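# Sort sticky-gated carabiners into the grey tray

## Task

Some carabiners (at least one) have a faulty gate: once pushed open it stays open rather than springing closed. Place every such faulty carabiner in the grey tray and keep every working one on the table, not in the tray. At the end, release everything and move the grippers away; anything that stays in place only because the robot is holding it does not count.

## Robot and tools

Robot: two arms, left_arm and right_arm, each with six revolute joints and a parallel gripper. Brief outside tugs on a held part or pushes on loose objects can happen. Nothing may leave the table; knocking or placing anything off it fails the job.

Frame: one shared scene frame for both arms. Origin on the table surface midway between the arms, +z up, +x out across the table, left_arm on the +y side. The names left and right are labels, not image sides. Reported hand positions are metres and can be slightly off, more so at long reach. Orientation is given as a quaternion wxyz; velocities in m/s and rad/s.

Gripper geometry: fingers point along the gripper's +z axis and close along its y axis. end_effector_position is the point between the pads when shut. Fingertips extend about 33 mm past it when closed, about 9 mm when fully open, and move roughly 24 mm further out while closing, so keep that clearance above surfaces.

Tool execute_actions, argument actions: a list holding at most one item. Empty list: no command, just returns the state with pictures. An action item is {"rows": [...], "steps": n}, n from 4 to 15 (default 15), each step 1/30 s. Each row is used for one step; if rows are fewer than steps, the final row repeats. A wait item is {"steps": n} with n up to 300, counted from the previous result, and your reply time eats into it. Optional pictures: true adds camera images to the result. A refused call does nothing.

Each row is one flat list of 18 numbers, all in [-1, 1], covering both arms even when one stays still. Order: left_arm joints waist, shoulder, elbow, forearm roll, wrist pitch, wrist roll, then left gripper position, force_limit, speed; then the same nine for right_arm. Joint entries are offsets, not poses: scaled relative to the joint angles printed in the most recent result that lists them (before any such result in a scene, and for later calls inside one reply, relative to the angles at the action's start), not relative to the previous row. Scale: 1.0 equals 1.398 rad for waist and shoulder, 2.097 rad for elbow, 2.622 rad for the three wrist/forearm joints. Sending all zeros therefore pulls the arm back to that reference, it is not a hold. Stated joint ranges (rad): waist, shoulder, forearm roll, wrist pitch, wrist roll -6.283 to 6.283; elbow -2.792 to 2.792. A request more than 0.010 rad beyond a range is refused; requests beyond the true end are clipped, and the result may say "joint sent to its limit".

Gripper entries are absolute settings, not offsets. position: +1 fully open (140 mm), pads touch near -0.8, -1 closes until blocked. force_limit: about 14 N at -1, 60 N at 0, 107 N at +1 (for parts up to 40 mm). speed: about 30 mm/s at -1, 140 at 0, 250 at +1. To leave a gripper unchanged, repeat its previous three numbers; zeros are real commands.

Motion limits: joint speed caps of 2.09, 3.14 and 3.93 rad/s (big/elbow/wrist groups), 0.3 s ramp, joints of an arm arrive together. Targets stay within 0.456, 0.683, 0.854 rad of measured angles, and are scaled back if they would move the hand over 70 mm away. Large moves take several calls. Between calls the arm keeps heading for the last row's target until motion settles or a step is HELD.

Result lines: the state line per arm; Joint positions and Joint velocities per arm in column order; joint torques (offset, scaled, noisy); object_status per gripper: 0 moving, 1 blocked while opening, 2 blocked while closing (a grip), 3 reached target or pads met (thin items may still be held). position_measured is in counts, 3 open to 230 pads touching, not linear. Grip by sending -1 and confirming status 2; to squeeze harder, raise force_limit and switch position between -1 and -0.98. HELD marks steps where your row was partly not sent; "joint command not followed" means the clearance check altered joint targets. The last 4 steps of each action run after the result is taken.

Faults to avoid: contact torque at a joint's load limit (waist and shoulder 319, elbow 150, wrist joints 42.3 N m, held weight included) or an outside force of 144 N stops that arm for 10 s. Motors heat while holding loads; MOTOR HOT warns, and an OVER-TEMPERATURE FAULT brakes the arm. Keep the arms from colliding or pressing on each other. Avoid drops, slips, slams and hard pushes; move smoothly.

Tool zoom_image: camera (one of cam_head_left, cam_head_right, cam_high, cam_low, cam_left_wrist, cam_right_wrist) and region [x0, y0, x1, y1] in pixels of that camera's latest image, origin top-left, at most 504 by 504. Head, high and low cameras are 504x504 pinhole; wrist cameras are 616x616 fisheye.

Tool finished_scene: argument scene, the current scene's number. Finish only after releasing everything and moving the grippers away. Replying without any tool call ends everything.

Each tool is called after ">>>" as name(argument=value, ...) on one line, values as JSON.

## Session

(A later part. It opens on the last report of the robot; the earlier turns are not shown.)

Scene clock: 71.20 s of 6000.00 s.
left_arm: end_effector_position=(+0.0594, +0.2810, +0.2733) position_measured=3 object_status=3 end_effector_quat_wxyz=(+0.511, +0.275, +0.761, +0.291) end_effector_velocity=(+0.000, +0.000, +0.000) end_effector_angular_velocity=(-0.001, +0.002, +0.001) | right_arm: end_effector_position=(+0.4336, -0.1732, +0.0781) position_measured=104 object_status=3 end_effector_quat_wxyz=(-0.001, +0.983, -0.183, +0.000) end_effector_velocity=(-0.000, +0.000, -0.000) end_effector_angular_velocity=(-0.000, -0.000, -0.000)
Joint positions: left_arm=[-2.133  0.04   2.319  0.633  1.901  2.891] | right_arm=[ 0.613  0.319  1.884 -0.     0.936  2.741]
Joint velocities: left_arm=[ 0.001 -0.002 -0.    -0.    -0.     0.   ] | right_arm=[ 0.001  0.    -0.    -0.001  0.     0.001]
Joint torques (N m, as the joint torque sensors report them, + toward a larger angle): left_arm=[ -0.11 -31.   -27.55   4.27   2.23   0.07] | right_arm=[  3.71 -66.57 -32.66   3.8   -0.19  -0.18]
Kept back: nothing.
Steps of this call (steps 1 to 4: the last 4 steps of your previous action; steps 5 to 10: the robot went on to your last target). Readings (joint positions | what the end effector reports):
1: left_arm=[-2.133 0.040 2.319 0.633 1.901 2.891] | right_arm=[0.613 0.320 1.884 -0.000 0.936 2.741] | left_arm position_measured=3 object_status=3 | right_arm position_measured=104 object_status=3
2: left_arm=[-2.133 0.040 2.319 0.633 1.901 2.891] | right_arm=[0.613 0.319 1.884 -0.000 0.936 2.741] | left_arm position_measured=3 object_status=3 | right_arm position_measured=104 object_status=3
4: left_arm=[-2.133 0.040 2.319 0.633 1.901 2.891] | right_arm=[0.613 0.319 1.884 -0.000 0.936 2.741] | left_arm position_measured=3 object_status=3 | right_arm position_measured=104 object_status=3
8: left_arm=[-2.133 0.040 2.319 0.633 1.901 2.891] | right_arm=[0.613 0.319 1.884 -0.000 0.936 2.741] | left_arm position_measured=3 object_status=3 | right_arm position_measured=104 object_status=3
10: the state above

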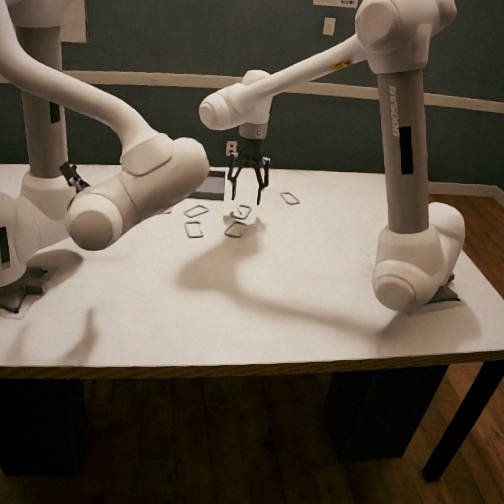

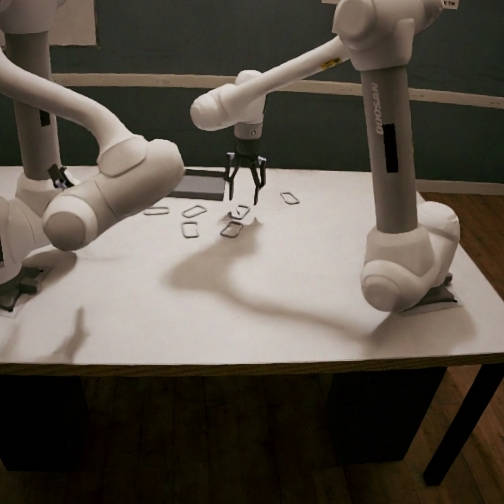

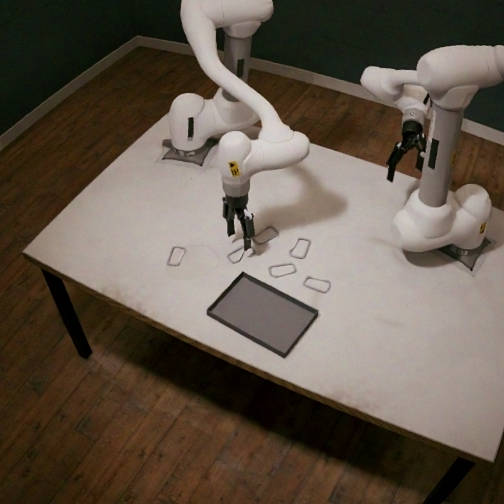

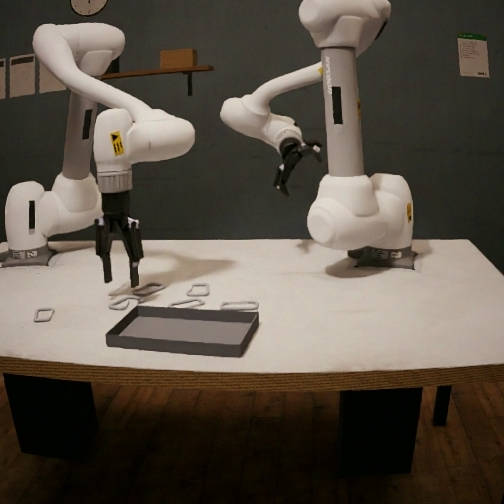

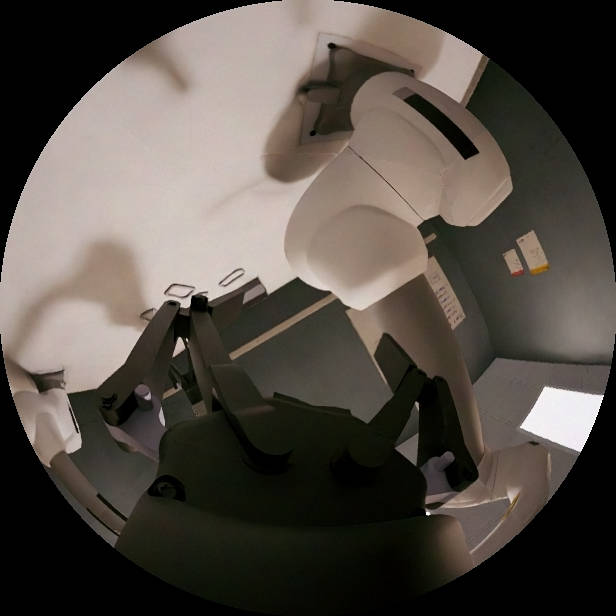

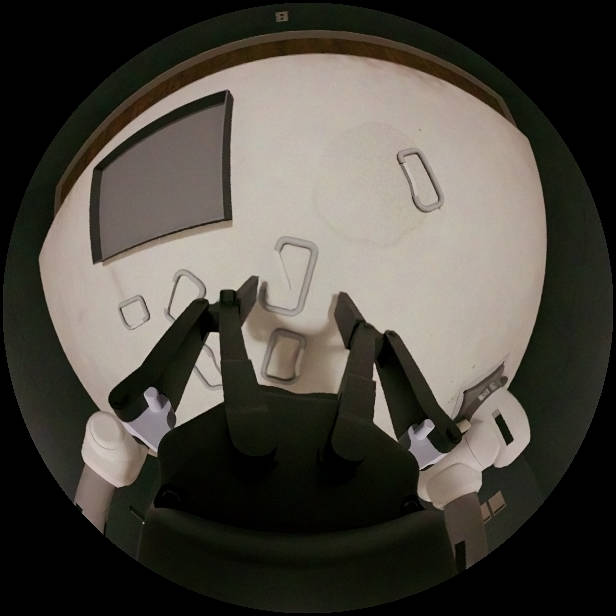

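>>> execute_actions(actions=[{"rows":[[0,0,0,0,0,0,1,0,0,0.0289,0.0099,-0.0086,0,0.0026,0.118,0.2,-0.6,-0.3]],"steps":15}])

>>> execute_actions(actions=[{"steps":8}], pictures=true)

>>> zoom_image(camera="cam_right_wrist", region=[200,200,400,400])

Scene clock: 72.17 s of 6000.00 s.
left_arm: end_effector_position=(+0.0594, +0.2810, +0.2733) position_measured=3 object_status=3 end_effector_quat_wxyz=(+0.511, +0.275, +0.761, +0.291) end_effector_velocity=(+0.001, +0.000, +0.000) end_effector_angular_velocity=(-0.000, +0.002, +0.001) | right_arm: end_effector_position=(+0.4194, -0.1503, +0.0773) position_measured=104 object_status=3 end_effector_quat_wxyz=(+0.000, +0.950, -0.312, -0.000) end_effector_velocity=(-0.004, +0.005, -0.001) end_effector_angular_velocity=(-0.002, +0.001, -0.064)
Joint positions: left_arm=[-2.133  0.04   2.319  0.633  1.901  2.891] | right_arm=[ 0.653  0.333  1.866 -0.     0.943  3.047]
Joint velocities: left_arm=[ 0.001 -0.002  0.     0.     0.     0.001] | right_arm=[ 0.009  0.004 -0.004 -0.001  0.002  0.074]
Joint torques (N m, as the joint torque sensors report them, + toward a larger angle): left_arm=[  0.06 -31.91 -28.1    4.39   2.28   0.04] | right_arm=[ -0.97 -68.99 -31.92   3.44   0.21  -0.1 ]
Steps of this call (steps 1 to 15: the robot went on to your last target; steps 16 to 18: nothing new was sent; steps 19 to 29: the first 11 steps of this action). Readings (joint positions | what the end effector reports):
19: left_arm=[-2.133 0.040 2.319 0.633 1.901 2.891] | right_arm=[0.613 0.319 1.884 -0.000 0.936 2.741] | left_arm position_measured=3 object_status=3 | right_arm position_measured=104 object_status=3
20: left_arm=[-2.133 0.040 2.319 0.633 1.901 2.891] | right_arm=[0.614 0.319 1.884 -0.000 0.937 2.748] | left_arm position_measured=3 object_status=3 | right_arm position_measured=104 object_status=3
22: left_arm=[-2.133 0.040 2.319 0.633 1.901 2.891] | right_arm=[0.621 0.322 1.881 -0.000 0.938 2.804] | left_arm position_measured=3 object_status=3 | right_arm position_measured=104 object_status=3
26: left_arm=[-2.133 0.040 2.319 0.633 1.901 2.891] | right_arm=[0.647 0.331 1.869 -0.000 0.942 2.999] | left_arm position_measured=3 object_status=3 | right_arm position_measured=104 object_status=3
29: the state above

Scene clock: 72.43 s of 6000.00 s.
left_arm: end_effector_position=(+0.0594, +0.2810, +0.2733) position_measured=3 object_status=3 end_effector_quat_wxyz=(+0.511, +0.275, +0.761, +0.291) end_effector_velocity=(+0.000, +0.000, -0.000) end_effector_angular_velocity=(+0.000, -0.000, +0.001) | right_arm: end_effector_position=(+0.4193, -0.1500, +0.0772) position_measured=104 object_status=3 end_effector_quat_wxyz=(+0.000, +0.950, -0.313, -0.000) end_effector_velocity=(-0.000, +0.000, -0.001) end_effector_angular_velocity=(-0.001, +0.001, -0.001)
Joint positions: left_arm=[-2.133  0.04   2.319  0.633  1.901  2.891] | right_arm=[ 0.654  0.333  1.866 -0.     0.943  3.05 ]
Joint velocities: left_arm=[ 0.     0.     0.    -0.001  0.    -0.001] | right_arm=[ 0.001  0.002 -0.    -0.    -0.     0.001]
Joint torques (N m, as the joint torque sensors report them, + toward a larger angle): left_arm=[ -0.86 -31.6  -27.67   4.33   2.32   0.04] | right_arm=[  3.33 -69.72 -32.26   3.73  -0.01  -0.32]
Kept back: nothing.
Steps of this call (steps 1 to 4: the last 4 steps of your previous action; steps 5 to 8: the robot went on to your last target). Readings (joint positions | what the end effector reports):
1: left_arm=[-2.133 0.040 2.319 0.633 1.901 2.891] | right_arm=[0.653 0.333 1.866 -0.000 0.943 3.048] | left_arm position_measured=3 object_status=3 | right_arm position_measured=104 object_status=3
2: left_arm=[-2.133 0.040 2.319 0.633 1.901 2.891] | right_arm=[0.654 0.333 1.866 -0.000 0.943 3.049] | left_arm position_measured=3 object_status=3 | right_arm position_measured=104 object_status=3
4: left_arm=[-2.133 0.040 2.319 0.633 1.901 2.891] | right_arm=[0.654 0.333 1.866 -0.000 0.943 3.050] | left_arm position_measured=3 object_status=3 | right_arm position_measured=104 object_status=3
8: the state above

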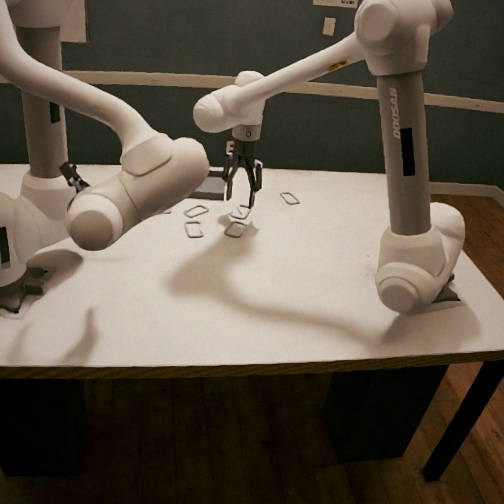

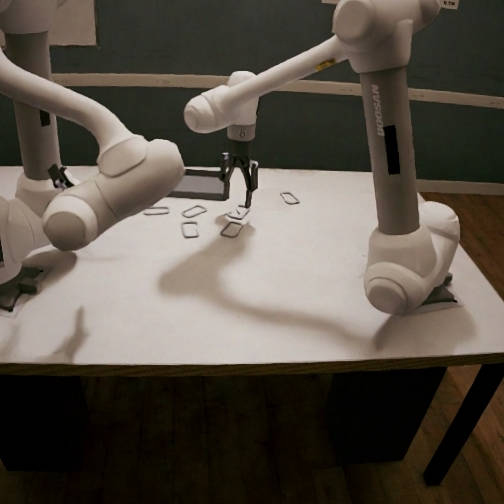

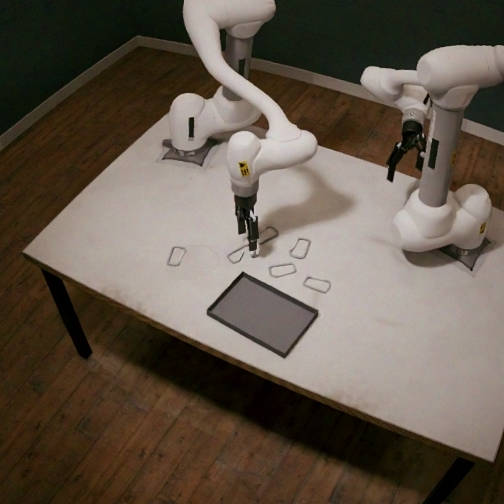

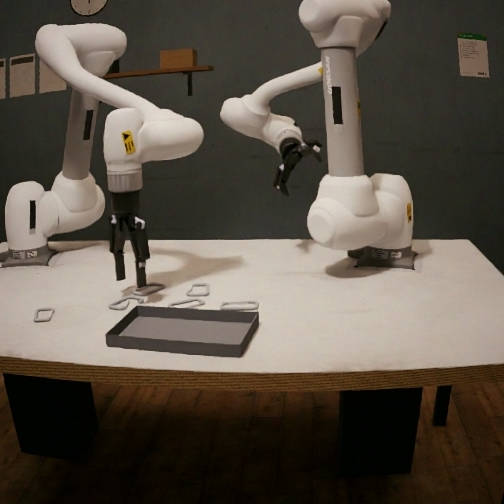

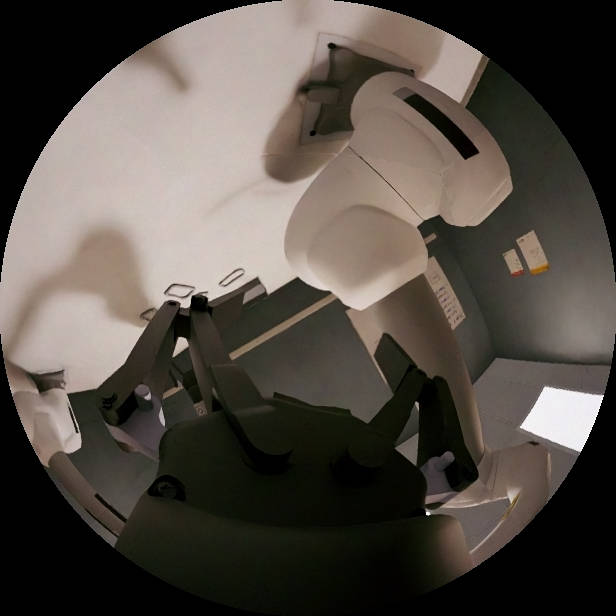

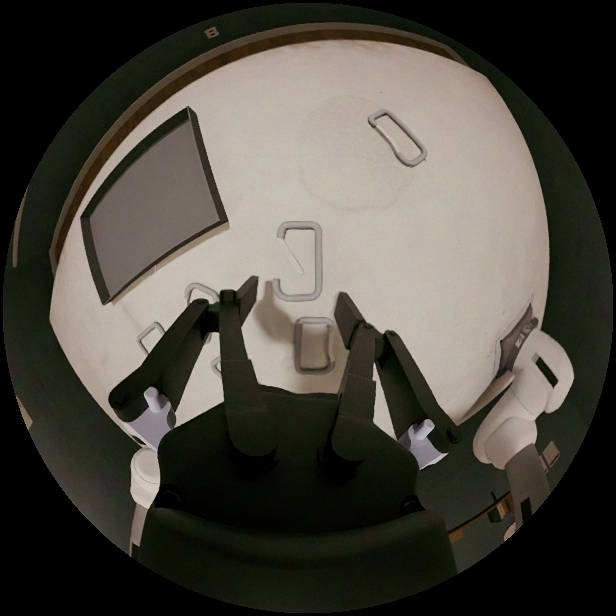

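Region (200, 200, 400, 400) of cam_right_wrist's 616x616 image, scaled by 2.520, with more detail than that image has.

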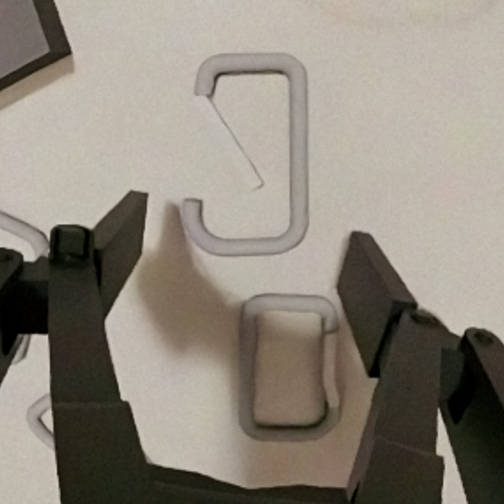

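>>> execute_actions(actions=[{"rows":[[0,0,0,0,0,0,1,0,0,0.0066,0,0,0,0,0,0.2,-0.6,-0.3],[0,0,0,0,0,0,1,0,0,0.0066,0,0,0,0,0,0.2,-0.6,-0.3],[0,0,0,0,0,0,1,0,0,0.0066,0.035,0.0081,0,-0.025,0.003,0.2,-0.6,-0.3]],"steps":15}])

>>> execute_actions(actions=[{"rows":[[0,0,0,0,0,0,1,0,0,0,0,0,0,0,0,-0.3,-0.6,-0.2]],"steps":15}], pictures=true)

>>> zoom_image(camera="cam_right_wrist", region=[200,200,400,400])

Scene clock: 73.20 s of 6000.00 s.
left_arm: end_effector_position=(+0.0594, +0.2810, +0.2733) position_measured=3 object_status=3 end_effector_quat_wxyz=(+0.511, +0.275, +0.761, +0.291) end_effector_velocity=(-0.000, -0.000, +0.000) end_effector_angular_velocity=(-0.001, -0.000, -0.001) | right_arm: end_effector_position=(+0.4183, -0.1421, +0.0385) position_measured=104 object_status=3 end_effector_quat_wxyz=(+0.001, +0.950, -0.313, -0.000) end_effector_velocity=(+0.001, +0.002, -0.012) end_effector_angular_velocity=(+0.003, -0.003, -0.001)
Joint positions: left_arm=[-2.133  0.04   2.319  0.633  1.901  2.891] | right_arm=[ 0.663  0.381  1.883 -0.     0.879  3.058]
Joint velocities: left_arm=[-0.001 -0.    -0.     0.    -0.    -0.001] | right_arm=[ 0.002  0.014  0.006 -0.    -0.025  0.003]
Joint torques (N m, as the joint torque sensors report them, + toward a larger angle): left_arm=[  0.03 -31.68 -27.64   4.43   2.1    0.01] | right_arm=[  4.37 -72.3  -31.17   3.58  -0.18  -0.05]
Steps of this call (steps 1 to 12: the robot went on to your last target; steps 13 to 23: the first 11 steps of this action). Readings (joint positions | what the end effector reports):
13: left_arm=[-2.133 0.040 2.319 0.633 1.901 2.891] | right_arm=[0.654 0.333 1.866 -0.000 0.943 3.050] | left_arm position_measured=3 object_status=3 | right_arm position_measured=104 object_status=3
14: left_arm=[-2.133 0.040 2.319 0.633 1.901 2.891] | right_arm=[0.656 0.333 1.866 -0.000 0.943 3.050] | left_arm position_measured=3 object_status=3 | right_arm position_measured=104 object_status=3
16: left_arm=[-2.133 0.040 2.319 0.633 1.901 2.891] | right_arm=[0.660 0.336 1.867 -0.000 0.939 3.051] | left_arm position_measured=3 object_status=3 | right_arm position_measured=104 object_status=3
20: left_arm=[-2.133 0.040 2.319 0.633 1.901 2.891] | right_arm=[0.662 0.376 1.881 -0.000 0.886 3.057] | left_arm position_measured=3 object_status=3 | right_arm position_measured=104 object_status=3
23: the state above

Scene clock: 73.70 s of 6000.00 s.
left_arm: end_effector_position=(+0.0594, +0.2810, +0.2733) position_measured=3 object_status=3 end_effector_quat_wxyz=(+0.511, +0.275, +0.761, +0.291) end_effector_velocity=(-0.000, +0.000, -0.000) end_effector_angular_velocity=(+0.001, -0.000, +0.001) | right_arm: end_effector_position=(+0.4183, -0.1420, +0.0377) position_measured=144 object_status=0 end_effector_quat_wxyz=(+0.001, +0.950, -0.313, -0.000) end_effector_velocity=(-0.000, -0.000, +0.000) end_effector_angular_velocity=(+0.000, -0.000, +0.001)
Joint positions: left_arm=[-2.133  0.04   2.319  0.633  1.901  2.891] | right_arm=[ 0.663  0.382  1.883 -0.     0.878  3.058]
Joint velocities: left_arm=[ 0.     0.001 -0.    -0.001 -0.    -0.   ] | right_arm=[ 0. -0.  0. -0. -0. -0.]
Joint torques (N m, as the joint torque sensors report them, + toward a larger angle): left_arm=[ -0.36 -30.87 -27.75   4.34   2.2    0.  ] | right_arm=[  3.14 -30.21 -16.65   4.12  -7.8   -0.41]
Steps of this call (steps 1 to 4: the last 4 steps of your previous action; steps 5 to 15: the first 11 steps of this action, its rows measured from where the robot was after step 4). Readings (joint positions | what the end effector reports):
4: left_arm=[-2.133 0.040 2.319 0.633 1.901 2.891] | right_arm=[0.663 0.382 1.883 -0.000 0.878 3.058] | left_arm position_measured=3 object_status=3 | right_arm position_measured=104 object_status=3
5: left_arm=[-2.133 0.040 2.319 0.633 1.901 2.891] | right_arm=[0.663 0.382 1.883 -0.000 0.878 3.058] | left_arm position_measured=3 object_status=3 | right_arm position_measured=104 object_status=0
6: left_arm=[-2.133 0.040 2.319 0.633 1.901 2.891] | right_arm=[0.663 0.382 1.883 -0.000 0.878 3.058] | left_arm position_measured=3 object_status=3 | right_arm position_measured=106 object_status=0
8: left_arm=[-2.133 0.040 2.319 0.633 1.901 2.891] | right_arm=[0.663 0.382 1.883 -0.000 0.878 3.058] | left_arm position_measured=3 object_status=3 | right_arm position_measured=119 object_status=0
12: left_arm=[-2.133 0.040 2.319 0.633 1.901 2.891] | right_arm=[0.663 0.382 1.883 -0.000 0.878 3.058] | left_arm position_measured=3 object_status=3 | right_arm position_measured=143 object_status=0
15: the state above

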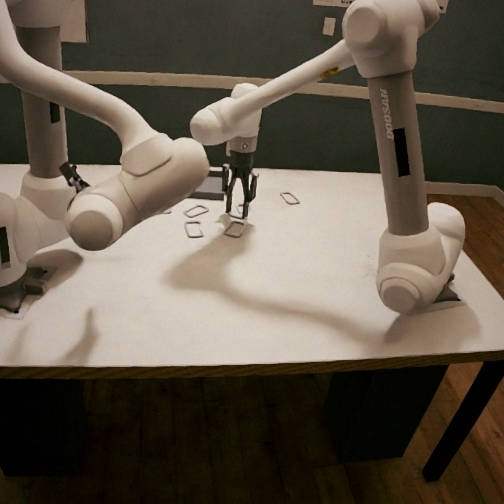

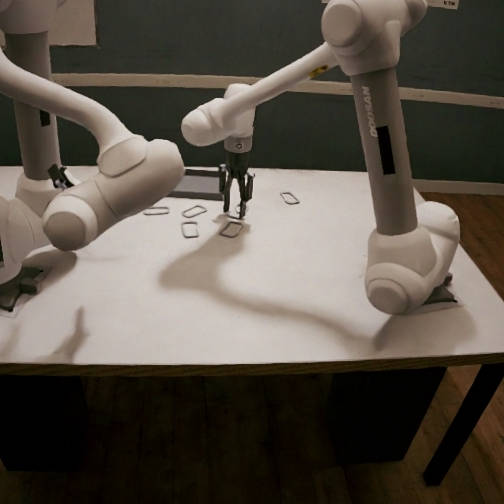

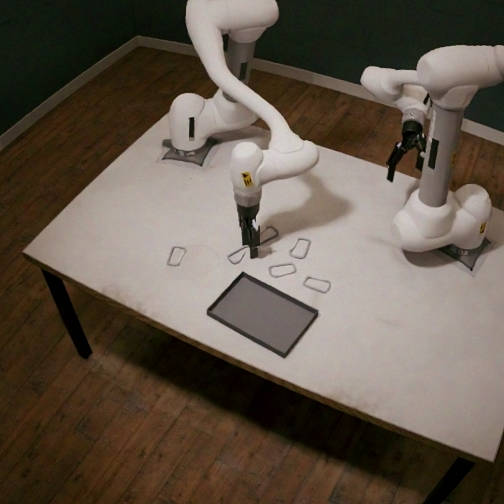

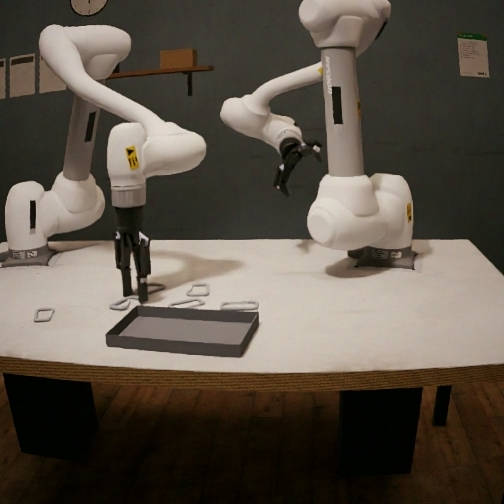

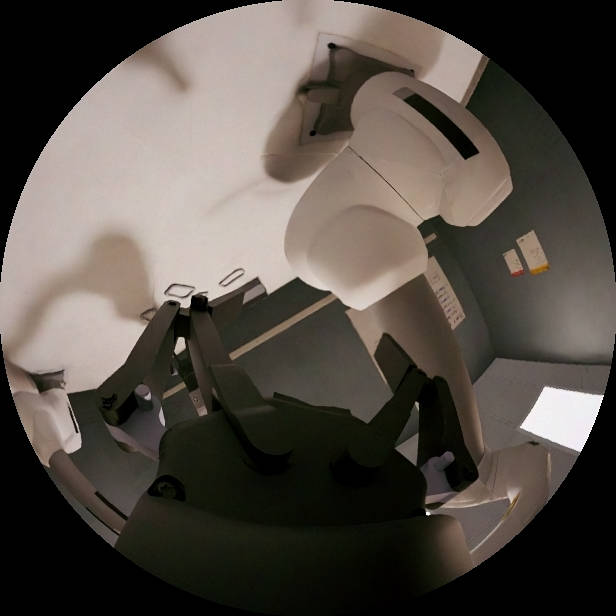

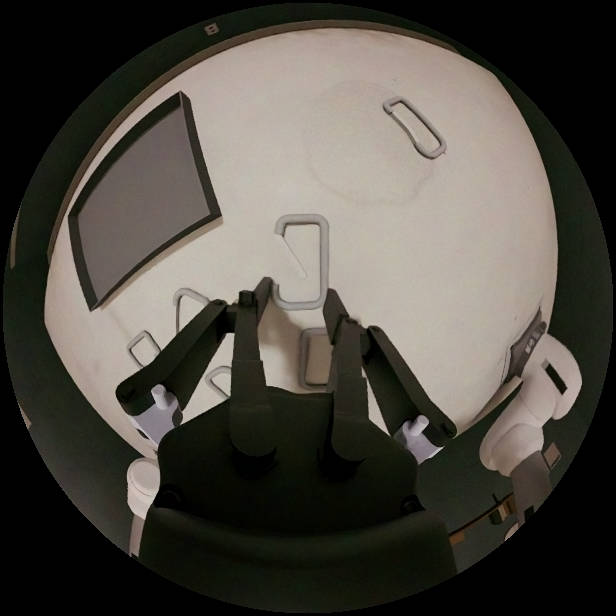

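Region (200, 200, 400, 400) of cam_right_wrist's 616x616 image, scaled by 2.520, with more detail than that image has.

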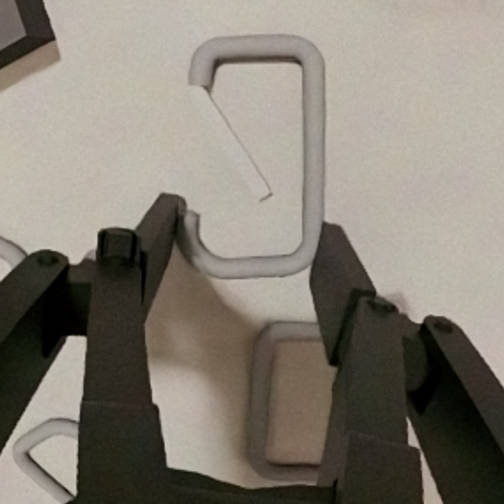

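>>> execute_actions(actions=[{"rows":[[0,0,0,0,0,0,1,0,0,-0.002,-0.003,-0.0007,0,0.0022,0,-0.3,-0.6,-0.2],[0,0,0,0,0,0,1,0,0,-0.0033,-0.003,-0.0007,0,0.0022,0,-0.3,-0.6,-0.2],[0,0,0,0,0,0,1,0,0,-0.0033,-0.003,-0.0007,0,0.0022,0,-0.3,-0.6,-0.2],[0,0,0,0,0,0,1,0,0,-0.0033,-0.003,-0.0007,0,0.0022,0,-0.3,-0.6,-0.2],[0,0,0,0,0,0,1,0,0,-0.0033,-0.003,-0.0007,0,0.0022,0,-1,-0.3,-0.3]],"steps":15}])

>>> execute_actions(actions=[{"steps":10}], pictures=true)

>>> zoom_image(camera="cam_right_wrist", region=[200,200,400,400])

Scene clock: 74.33 s of 6000.00 s.
left_arm: end_effector_position=(+0.0594, +0.2810, +0.2733) position_measured=3 object_status=3 end_effector_quat_wxyz=(+0.511, +0.275, +0.761, +0.291) end_effector_velocity=(-0.001, -0.000, -0.000) end_effector_angular_velocity=(-0.000, +0.000, -0.002) | right_arm: end_effector_position=(+0.4201, -0.1443, +0.0409) position_measured=198 object_status=0 end_effector_quat_wxyz=(+0.001, +0.949, -0.315, -0.000) end_effector_velocity=(+0.001, -0.001, +0.001) end_effector_angular_velocity=(+0.001, -0.001, -0.002)
Joint positions: left_arm=[-2.133  0.04   2.319  0.633  1.901  2.891] | right_arm=[ 0.659  0.378  1.882 -0.     0.884  3.058]
Joint velocities: left_arm=[-0.002  0.    -0.    -0.    -0.    -0.   ] | right_arm=[-0.002 -0.002 -0.     0.     0.    -0.   ]
Joint torques (N m, as the joint torque sensors report them, + toward a larger angle): left_arm=[  0.16 -31.15 -27.83   4.27   2.22   0.06] | right_arm=[  2.8  -71.88 -29.91   3.49   0.04  -0.32]
Steps of this call (steps 1 to 4: the last 4 steps of your previous action; steps 5 to 8: the robot went on to your last target; steps 9 to 19: the first 11 steps of this action). Readings (joint positions | what the end effector reports):
9: left_arm=[-2.133 0.040 2.319 0.633 1.901 2.891] | right_arm=[0.663 0.382 1.883 -0.000 0.878 3.058] | left_arm position_measured=3 object_status=3 | right_arm position_measured=144 object_status=2
10: left_arm=[-2.133 0.040 2.319 0.633 1.901 2.891] | right_arm=[0.663 0.381 1.883 -0.000 0.879 3.058] | left_arm position_measured=3 object_status=3 | right_arm position_measured=144 object_status=2
12: left_arm=[-2.133 0.040 2.319 0.633 1.901 2.891] | right_arm=[0.660 0.379 1.882 -0.000 0.881 3.058] | left_arm position_measured=3 object_status=3 | right_arm position_measured=148 object_status=0
16: left_arm=[-2.133 0.040 2.319 0.633 1.901 2.891] | right_arm=[0.659 0.378 1.882 -0.000 0.884 3.058] | left_arm position_measured=3 object_status=3 | right_arm position_measured=181 object_status=0
19: the state above

Scene clock: 74.67 s of 6000.00 s.
left_arm: end_effector_position=(+0.0594, +0.2810, +0.2733) position_measured=3 object_status=3 end_effector_quat_wxyz=(+0.511, +0.275, +0.761, +0.291) end_effector_velocity=(+0.000, -0.000, -0.000) end_effector_angular_velocity=(+0.001, -0.000, +0.000) | right_arm: end_effector_position=(+0.4204, -0.1441, +0.0415) position_measured=232 object_status=0 end_effector_quat_wxyz=(+0.001, +0.949, -0.315, -0.000) end_effector_velocity=(-0.001, -0.001, -0.001) end_effector_angular_velocity=(-0.001, +0.001, -0.000)
Joint positions: left_arm=[-2.133  0.04   2.319  0.633  1.901  2.891] | right_arm=[ 0.658  0.377  1.881 -0.     0.884  3.058]
Joint velocities: left_arm=[ 0.001  0.    -0.     0.    -0.     0.001] | right_arm=[ 0.     0.001  0.001  0.    -0.     0.   ]
Joint torques (N m, as the joint torque sensors report them, + toward a larger angle): left_arm=[ -0.36 -30.99 -27.4    4.43   2.28   0.09] | right_arm=[  4.13 -32.64 -10.11   3.09  -3.3   -0.35]
Kept back: nothing.
Steps of this call (steps 1 to 4: the last 4 steps of your previous action; steps 5 to 10: the robot went on to your last target). Readings (joint positions | what the end effector reports):
1: left_arm=[-2.133 0.040 2.319 0.633 1.901 2.891] | right_arm=[0.658 0.378 1.882 -0.000 0.884 3.058] | left_arm position_measured=3 object_status=3 | right_arm position_measured=204 object_status=0
2: left_arm=[-2.133 0.040 2.319 0.633 1.901 2.891] | right_arm=[0.658 0.378 1.882 -0.000 0.884 3.058] | left_arm position_measured=3 object_status=3 | right_arm position_measured=209 object_status=0
4: left_arm=[-2.133 0.040 2.319 0.633 1.901 2.891] | right_arm=[0.658 0.378 1.882 -0.000 0.884 3.058] | left_arm position_measured=3 object_status=3 | right_arm position_measured=221 object_status=0
8: left_arm=[-2.133 0.040 2.319 0.633 1.901 2.891] | right_arm=[0.658 0.377 1.881 -0.000 0.884 3.058] | left_arm position_measured=3 object_status=3 | right_arm position_measured=232 object_status=0
10: the state above

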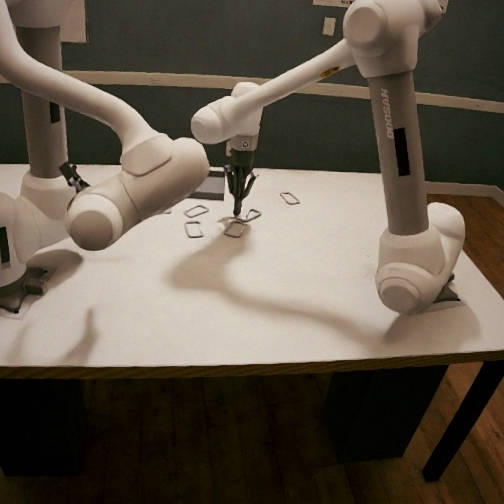

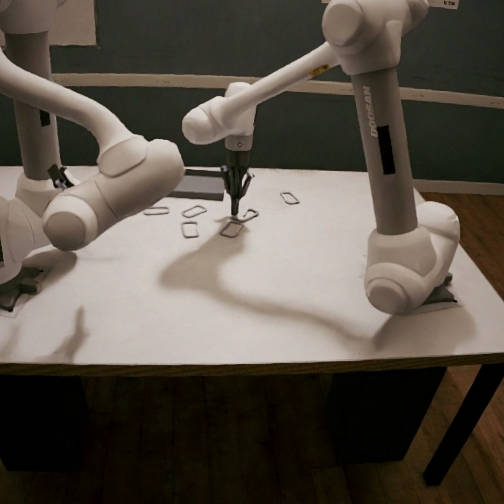

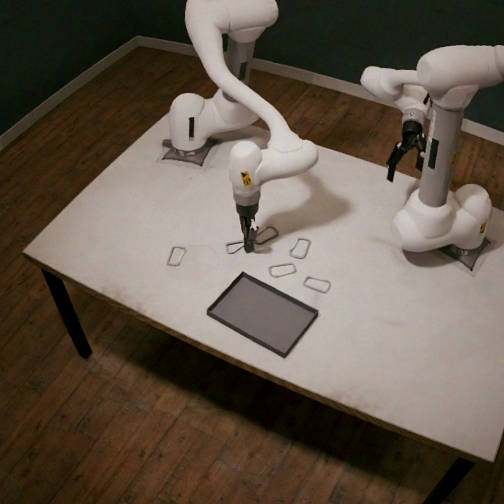

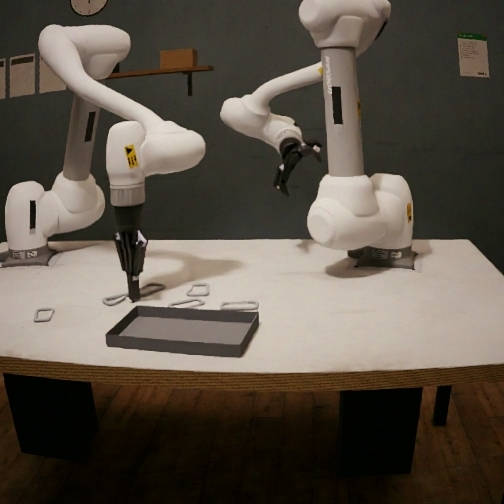

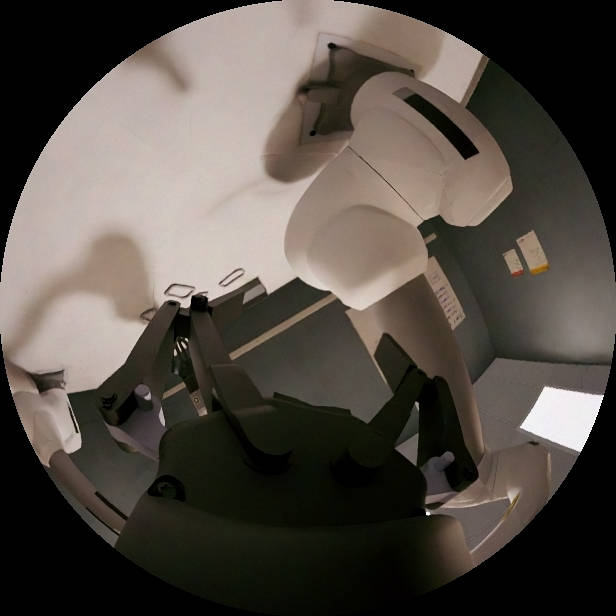

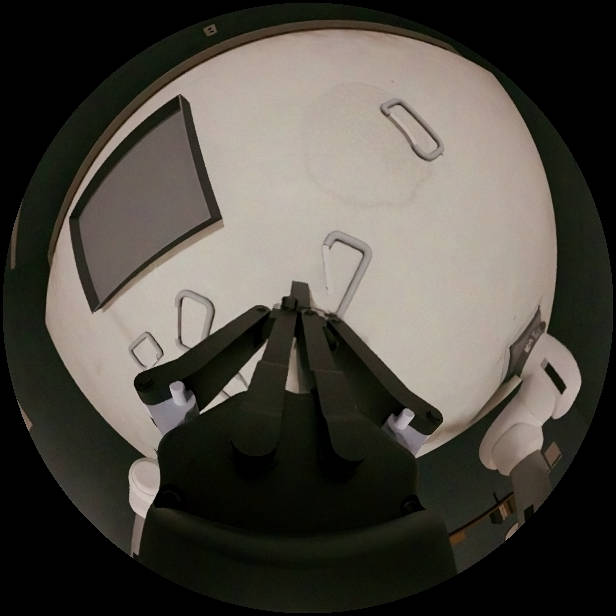

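Region (200, 200, 400, 400) of cam_right_wrist's 616x616 image, scaled by 2.520, with more detail than that image has.

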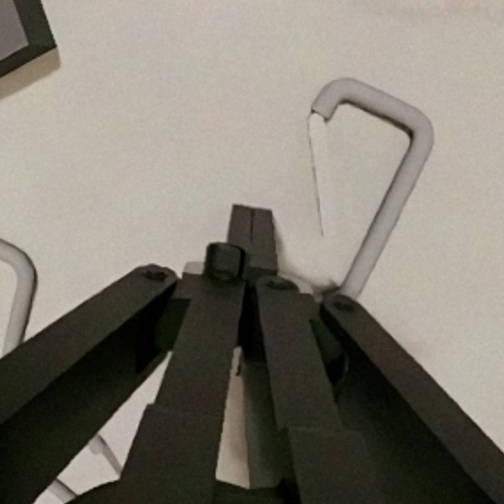

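Slipped, and pressing the table. Lift and open.

>>> execute_actions(actions=[{"rows":[[0,0,0,0,0,0,1,0,0,0,-0.02,-0.005,0,0.015,0,-1,-0.3,-0.3],[0,0,0,0,0,0,1,0,0,0,-0.045,-0.011,0,0.033,0,-1,-0.3,-0.3],[0,0,0,0,0,0,1,0,0,0,-0.045,-0.011,0,0.033,0,-1,-0.3,-0.3],[0,0,0,0,0,0,1,0,0,0,-0.045,-0.011,0,0.033,0,0.2,-0.3,0.5]],"steps":15}])

>>> execute_actions(actions=[{"steps":12}], pictures=true)

>>> zoom_image(camera="cam_right_wrist", region=[200,180,420,400])

Scene clock: 75.20 s of 6000.00 s.
left_arm: end_effector_position=(+0.0594, +0.2810, +0.2733) position_measured=3 object_status=3 end_effector_quat_wxyz=(+0.511, +0.275, +0.761, +0.291) end_effector_velocity=(+0.000, +0.000, +0.000) end_effector_angular_velocity=(+0.001, +0.002, -0.001) | right_arm: end_effector_position=(+0.4152, -0.1501, +0.0923) position_measured=165 object_status=0 end_effector_quat_wxyz=(+0.001, +0.949, -0.315, -0.000) end_effector_velocity=(-0.001, -0.001, +0.009) end_effector_angular_velocity=(-0.000, +0.001, -0.001)
Joint positions: left_arm=[-2.133  0.04   2.319  0.633  1.901  2.891] | right_arm=[ 0.658  0.315  1.859 -0.     0.97   3.058]
Joint velocities: left_arm=[-0.    -0.002  0.     0.    -0.     0.003] | right_arm=[-0.    -0.011 -0.005  0.001  0.017  0.   ]
Joint torques (N m, as the joint torque sensors report them, + toward a larger angle): left_arm=[ -0.02 -31.46 -27.89   4.43   2.25   0.07] | right_arm=[  3.48 -66.35 -32.51   3.61  -0.09  -0.21]
Steps of this call (steps 1 to 5: the robot went on to your last target; steps 6 to 16: the first 11 steps of this action). Readings (joint positions | what the end effector reports):
6: left_arm=[-2.133 0.040 2.319 0.633 1.901 2.891] | right_arm=[0.658 0.377 1.882 -0.000 0.884 3.058] | left_arm position_measured=3 object_status=3 | right_arm position_measured=232 object_status=3
7: left_arm=[-2.133 0.040 2.319 0.633 1.901 2.891] | right_arm=[0.658 0.375 1.881 -0.000 0.888 3.058] | left_arm position_measured=3 object_status=3 | right_arm position_measured=232 object_status=3
9: left_arm=[-2.133 0.040 2.319 0.633 1.901 2.891] | right_arm=[0.658 0.351 1.872 -0.000 0.922 3.058] | left_arm position_measured=3 object_status=3 | right_arm position_measured=232 object_status=0
13: left_arm=[-2.133 0.040 2.319 0.633 1.901 2.891] | right_arm=[0.658 0.318 1.860 -0.000 0.966 3.058] | left_arm position_measured=3 object_status=3 | right_arm position_measured=197 object_status=0
16: the state above

Scene clock: 75.60 s of 6000.00 s.
left_arm: end_effector_position=(+0.0594, +0.2810, +0.2733) position_measured=3 object_status=3 end_effector_quat_wxyz=(+0.511, +0.275, +0.761, +0.291) end_effector_velocity=(-0.000, -0.000, -0.000) end_effector_angular_velocity=(+0.002, -0.002, -0.001) | right_arm: end_effector_position=(+0.4152, -0.1502, +0.0931) position_measured=104 object_status=3 end_effector_quat_wxyz=(+0.001, +0.949, -0.315, -0.000) end_effector_velocity=(-0.000, -0.000, -0.000) end_effector_angular_velocity=(-0.001, +0.001, -0.001)
Joint positions: left_arm=[-2.133  0.04   2.319  0.633  1.901  2.891] | right_arm=[ 0.658  0.314  1.858 -0.     0.971  3.058]
Joint velocities: left_arm=[-0.001  0.002 -0.     0.     0.     0.   ] | right_arm=[-0.     0.     0.001  0.     0.     0.   ]
Joint torques (N m, as the joint torque sensors report them, + toward a larger angle): left_arm=[  0.27 -31.17 -27.7    4.35   2.22   0.03] | right_arm=[  4.95 -69.01 -32.64   3.76  -0.24  -0.32]
Kept back: nothing.
Steps of this call (steps 1 to 4: the last 4 steps of your previous action; steps 5 to 12: the robot went on to your last target). Readings (joint positions | what the end effector reports):
1: left_arm=[-2.133 0.040 2.319 0.633 1.901 2.891] | right_arm=[0.658 0.315 1.859 -0.000 0.970 3.058] | left_arm position_measured=3 object_status=3 | right_arm position_measured=155 object_status=0
2: left_arm=[-2.133 0.040 2.319 0.633 1.901 2.891] | right_arm=[0.658 0.315 1.858 -0.000 0.970 3.058] | left_arm position_measured=3 object_status=3 | right_arm position_measured=144 object_status=0
4: left_arm=[-2.133 0.040 2.319 0.633 1.901 2.891] | right_arm=[0.658 0.315 1.858 -0.000 0.971 3.058] | left_arm position_measured=3 object_status=3 | right_arm position_measured=123 object_status=0
8: left_arm=[-2.133 0.040 2.319 0.633 1.901 2.891] | right_arm=[0.658 0.314 1.858 -0.000 0.971 3.058] | left_arm position_measured=3 object_status=3 | right_arm position_measured=104 object_status=0
12: the state above

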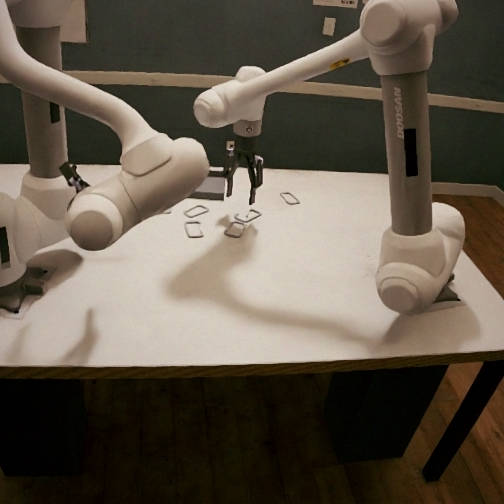

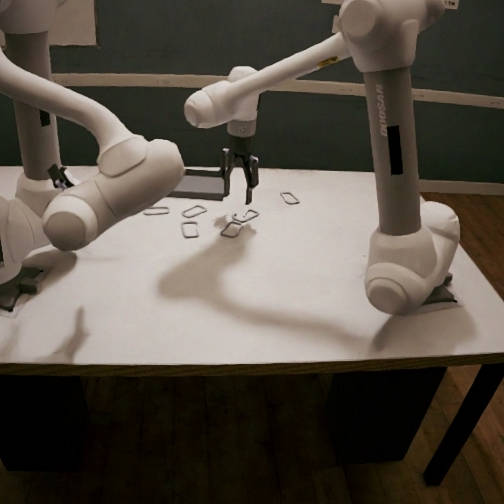

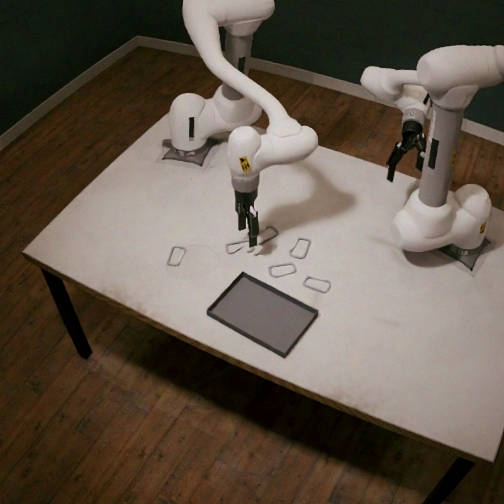

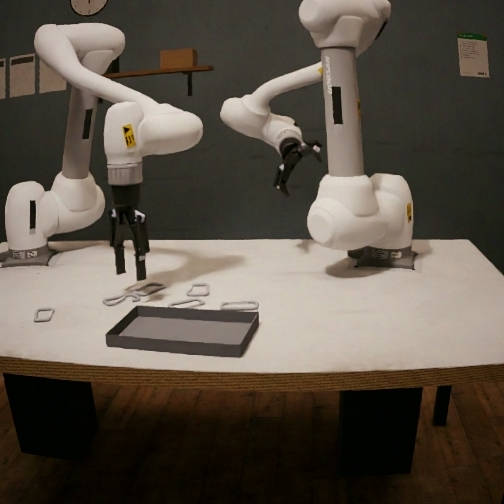

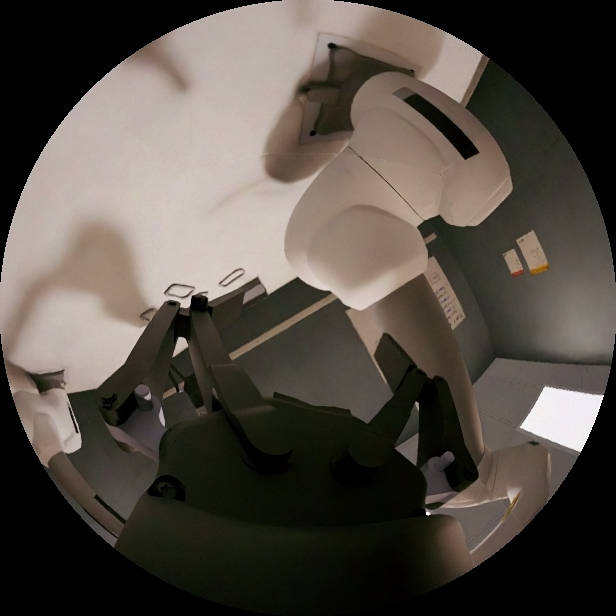

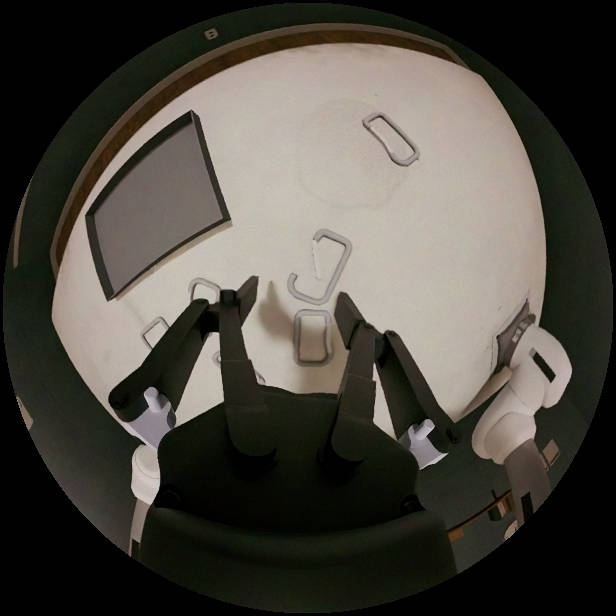

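Region (200, 180, 420, 400) of cam_right_wrist's 616x616 image, scaled by 2.291, with more detail than that image has.

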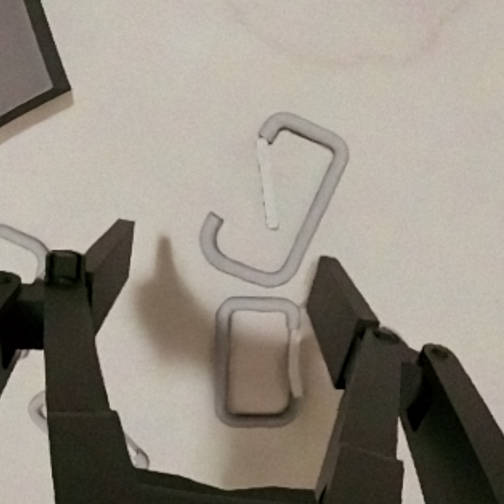

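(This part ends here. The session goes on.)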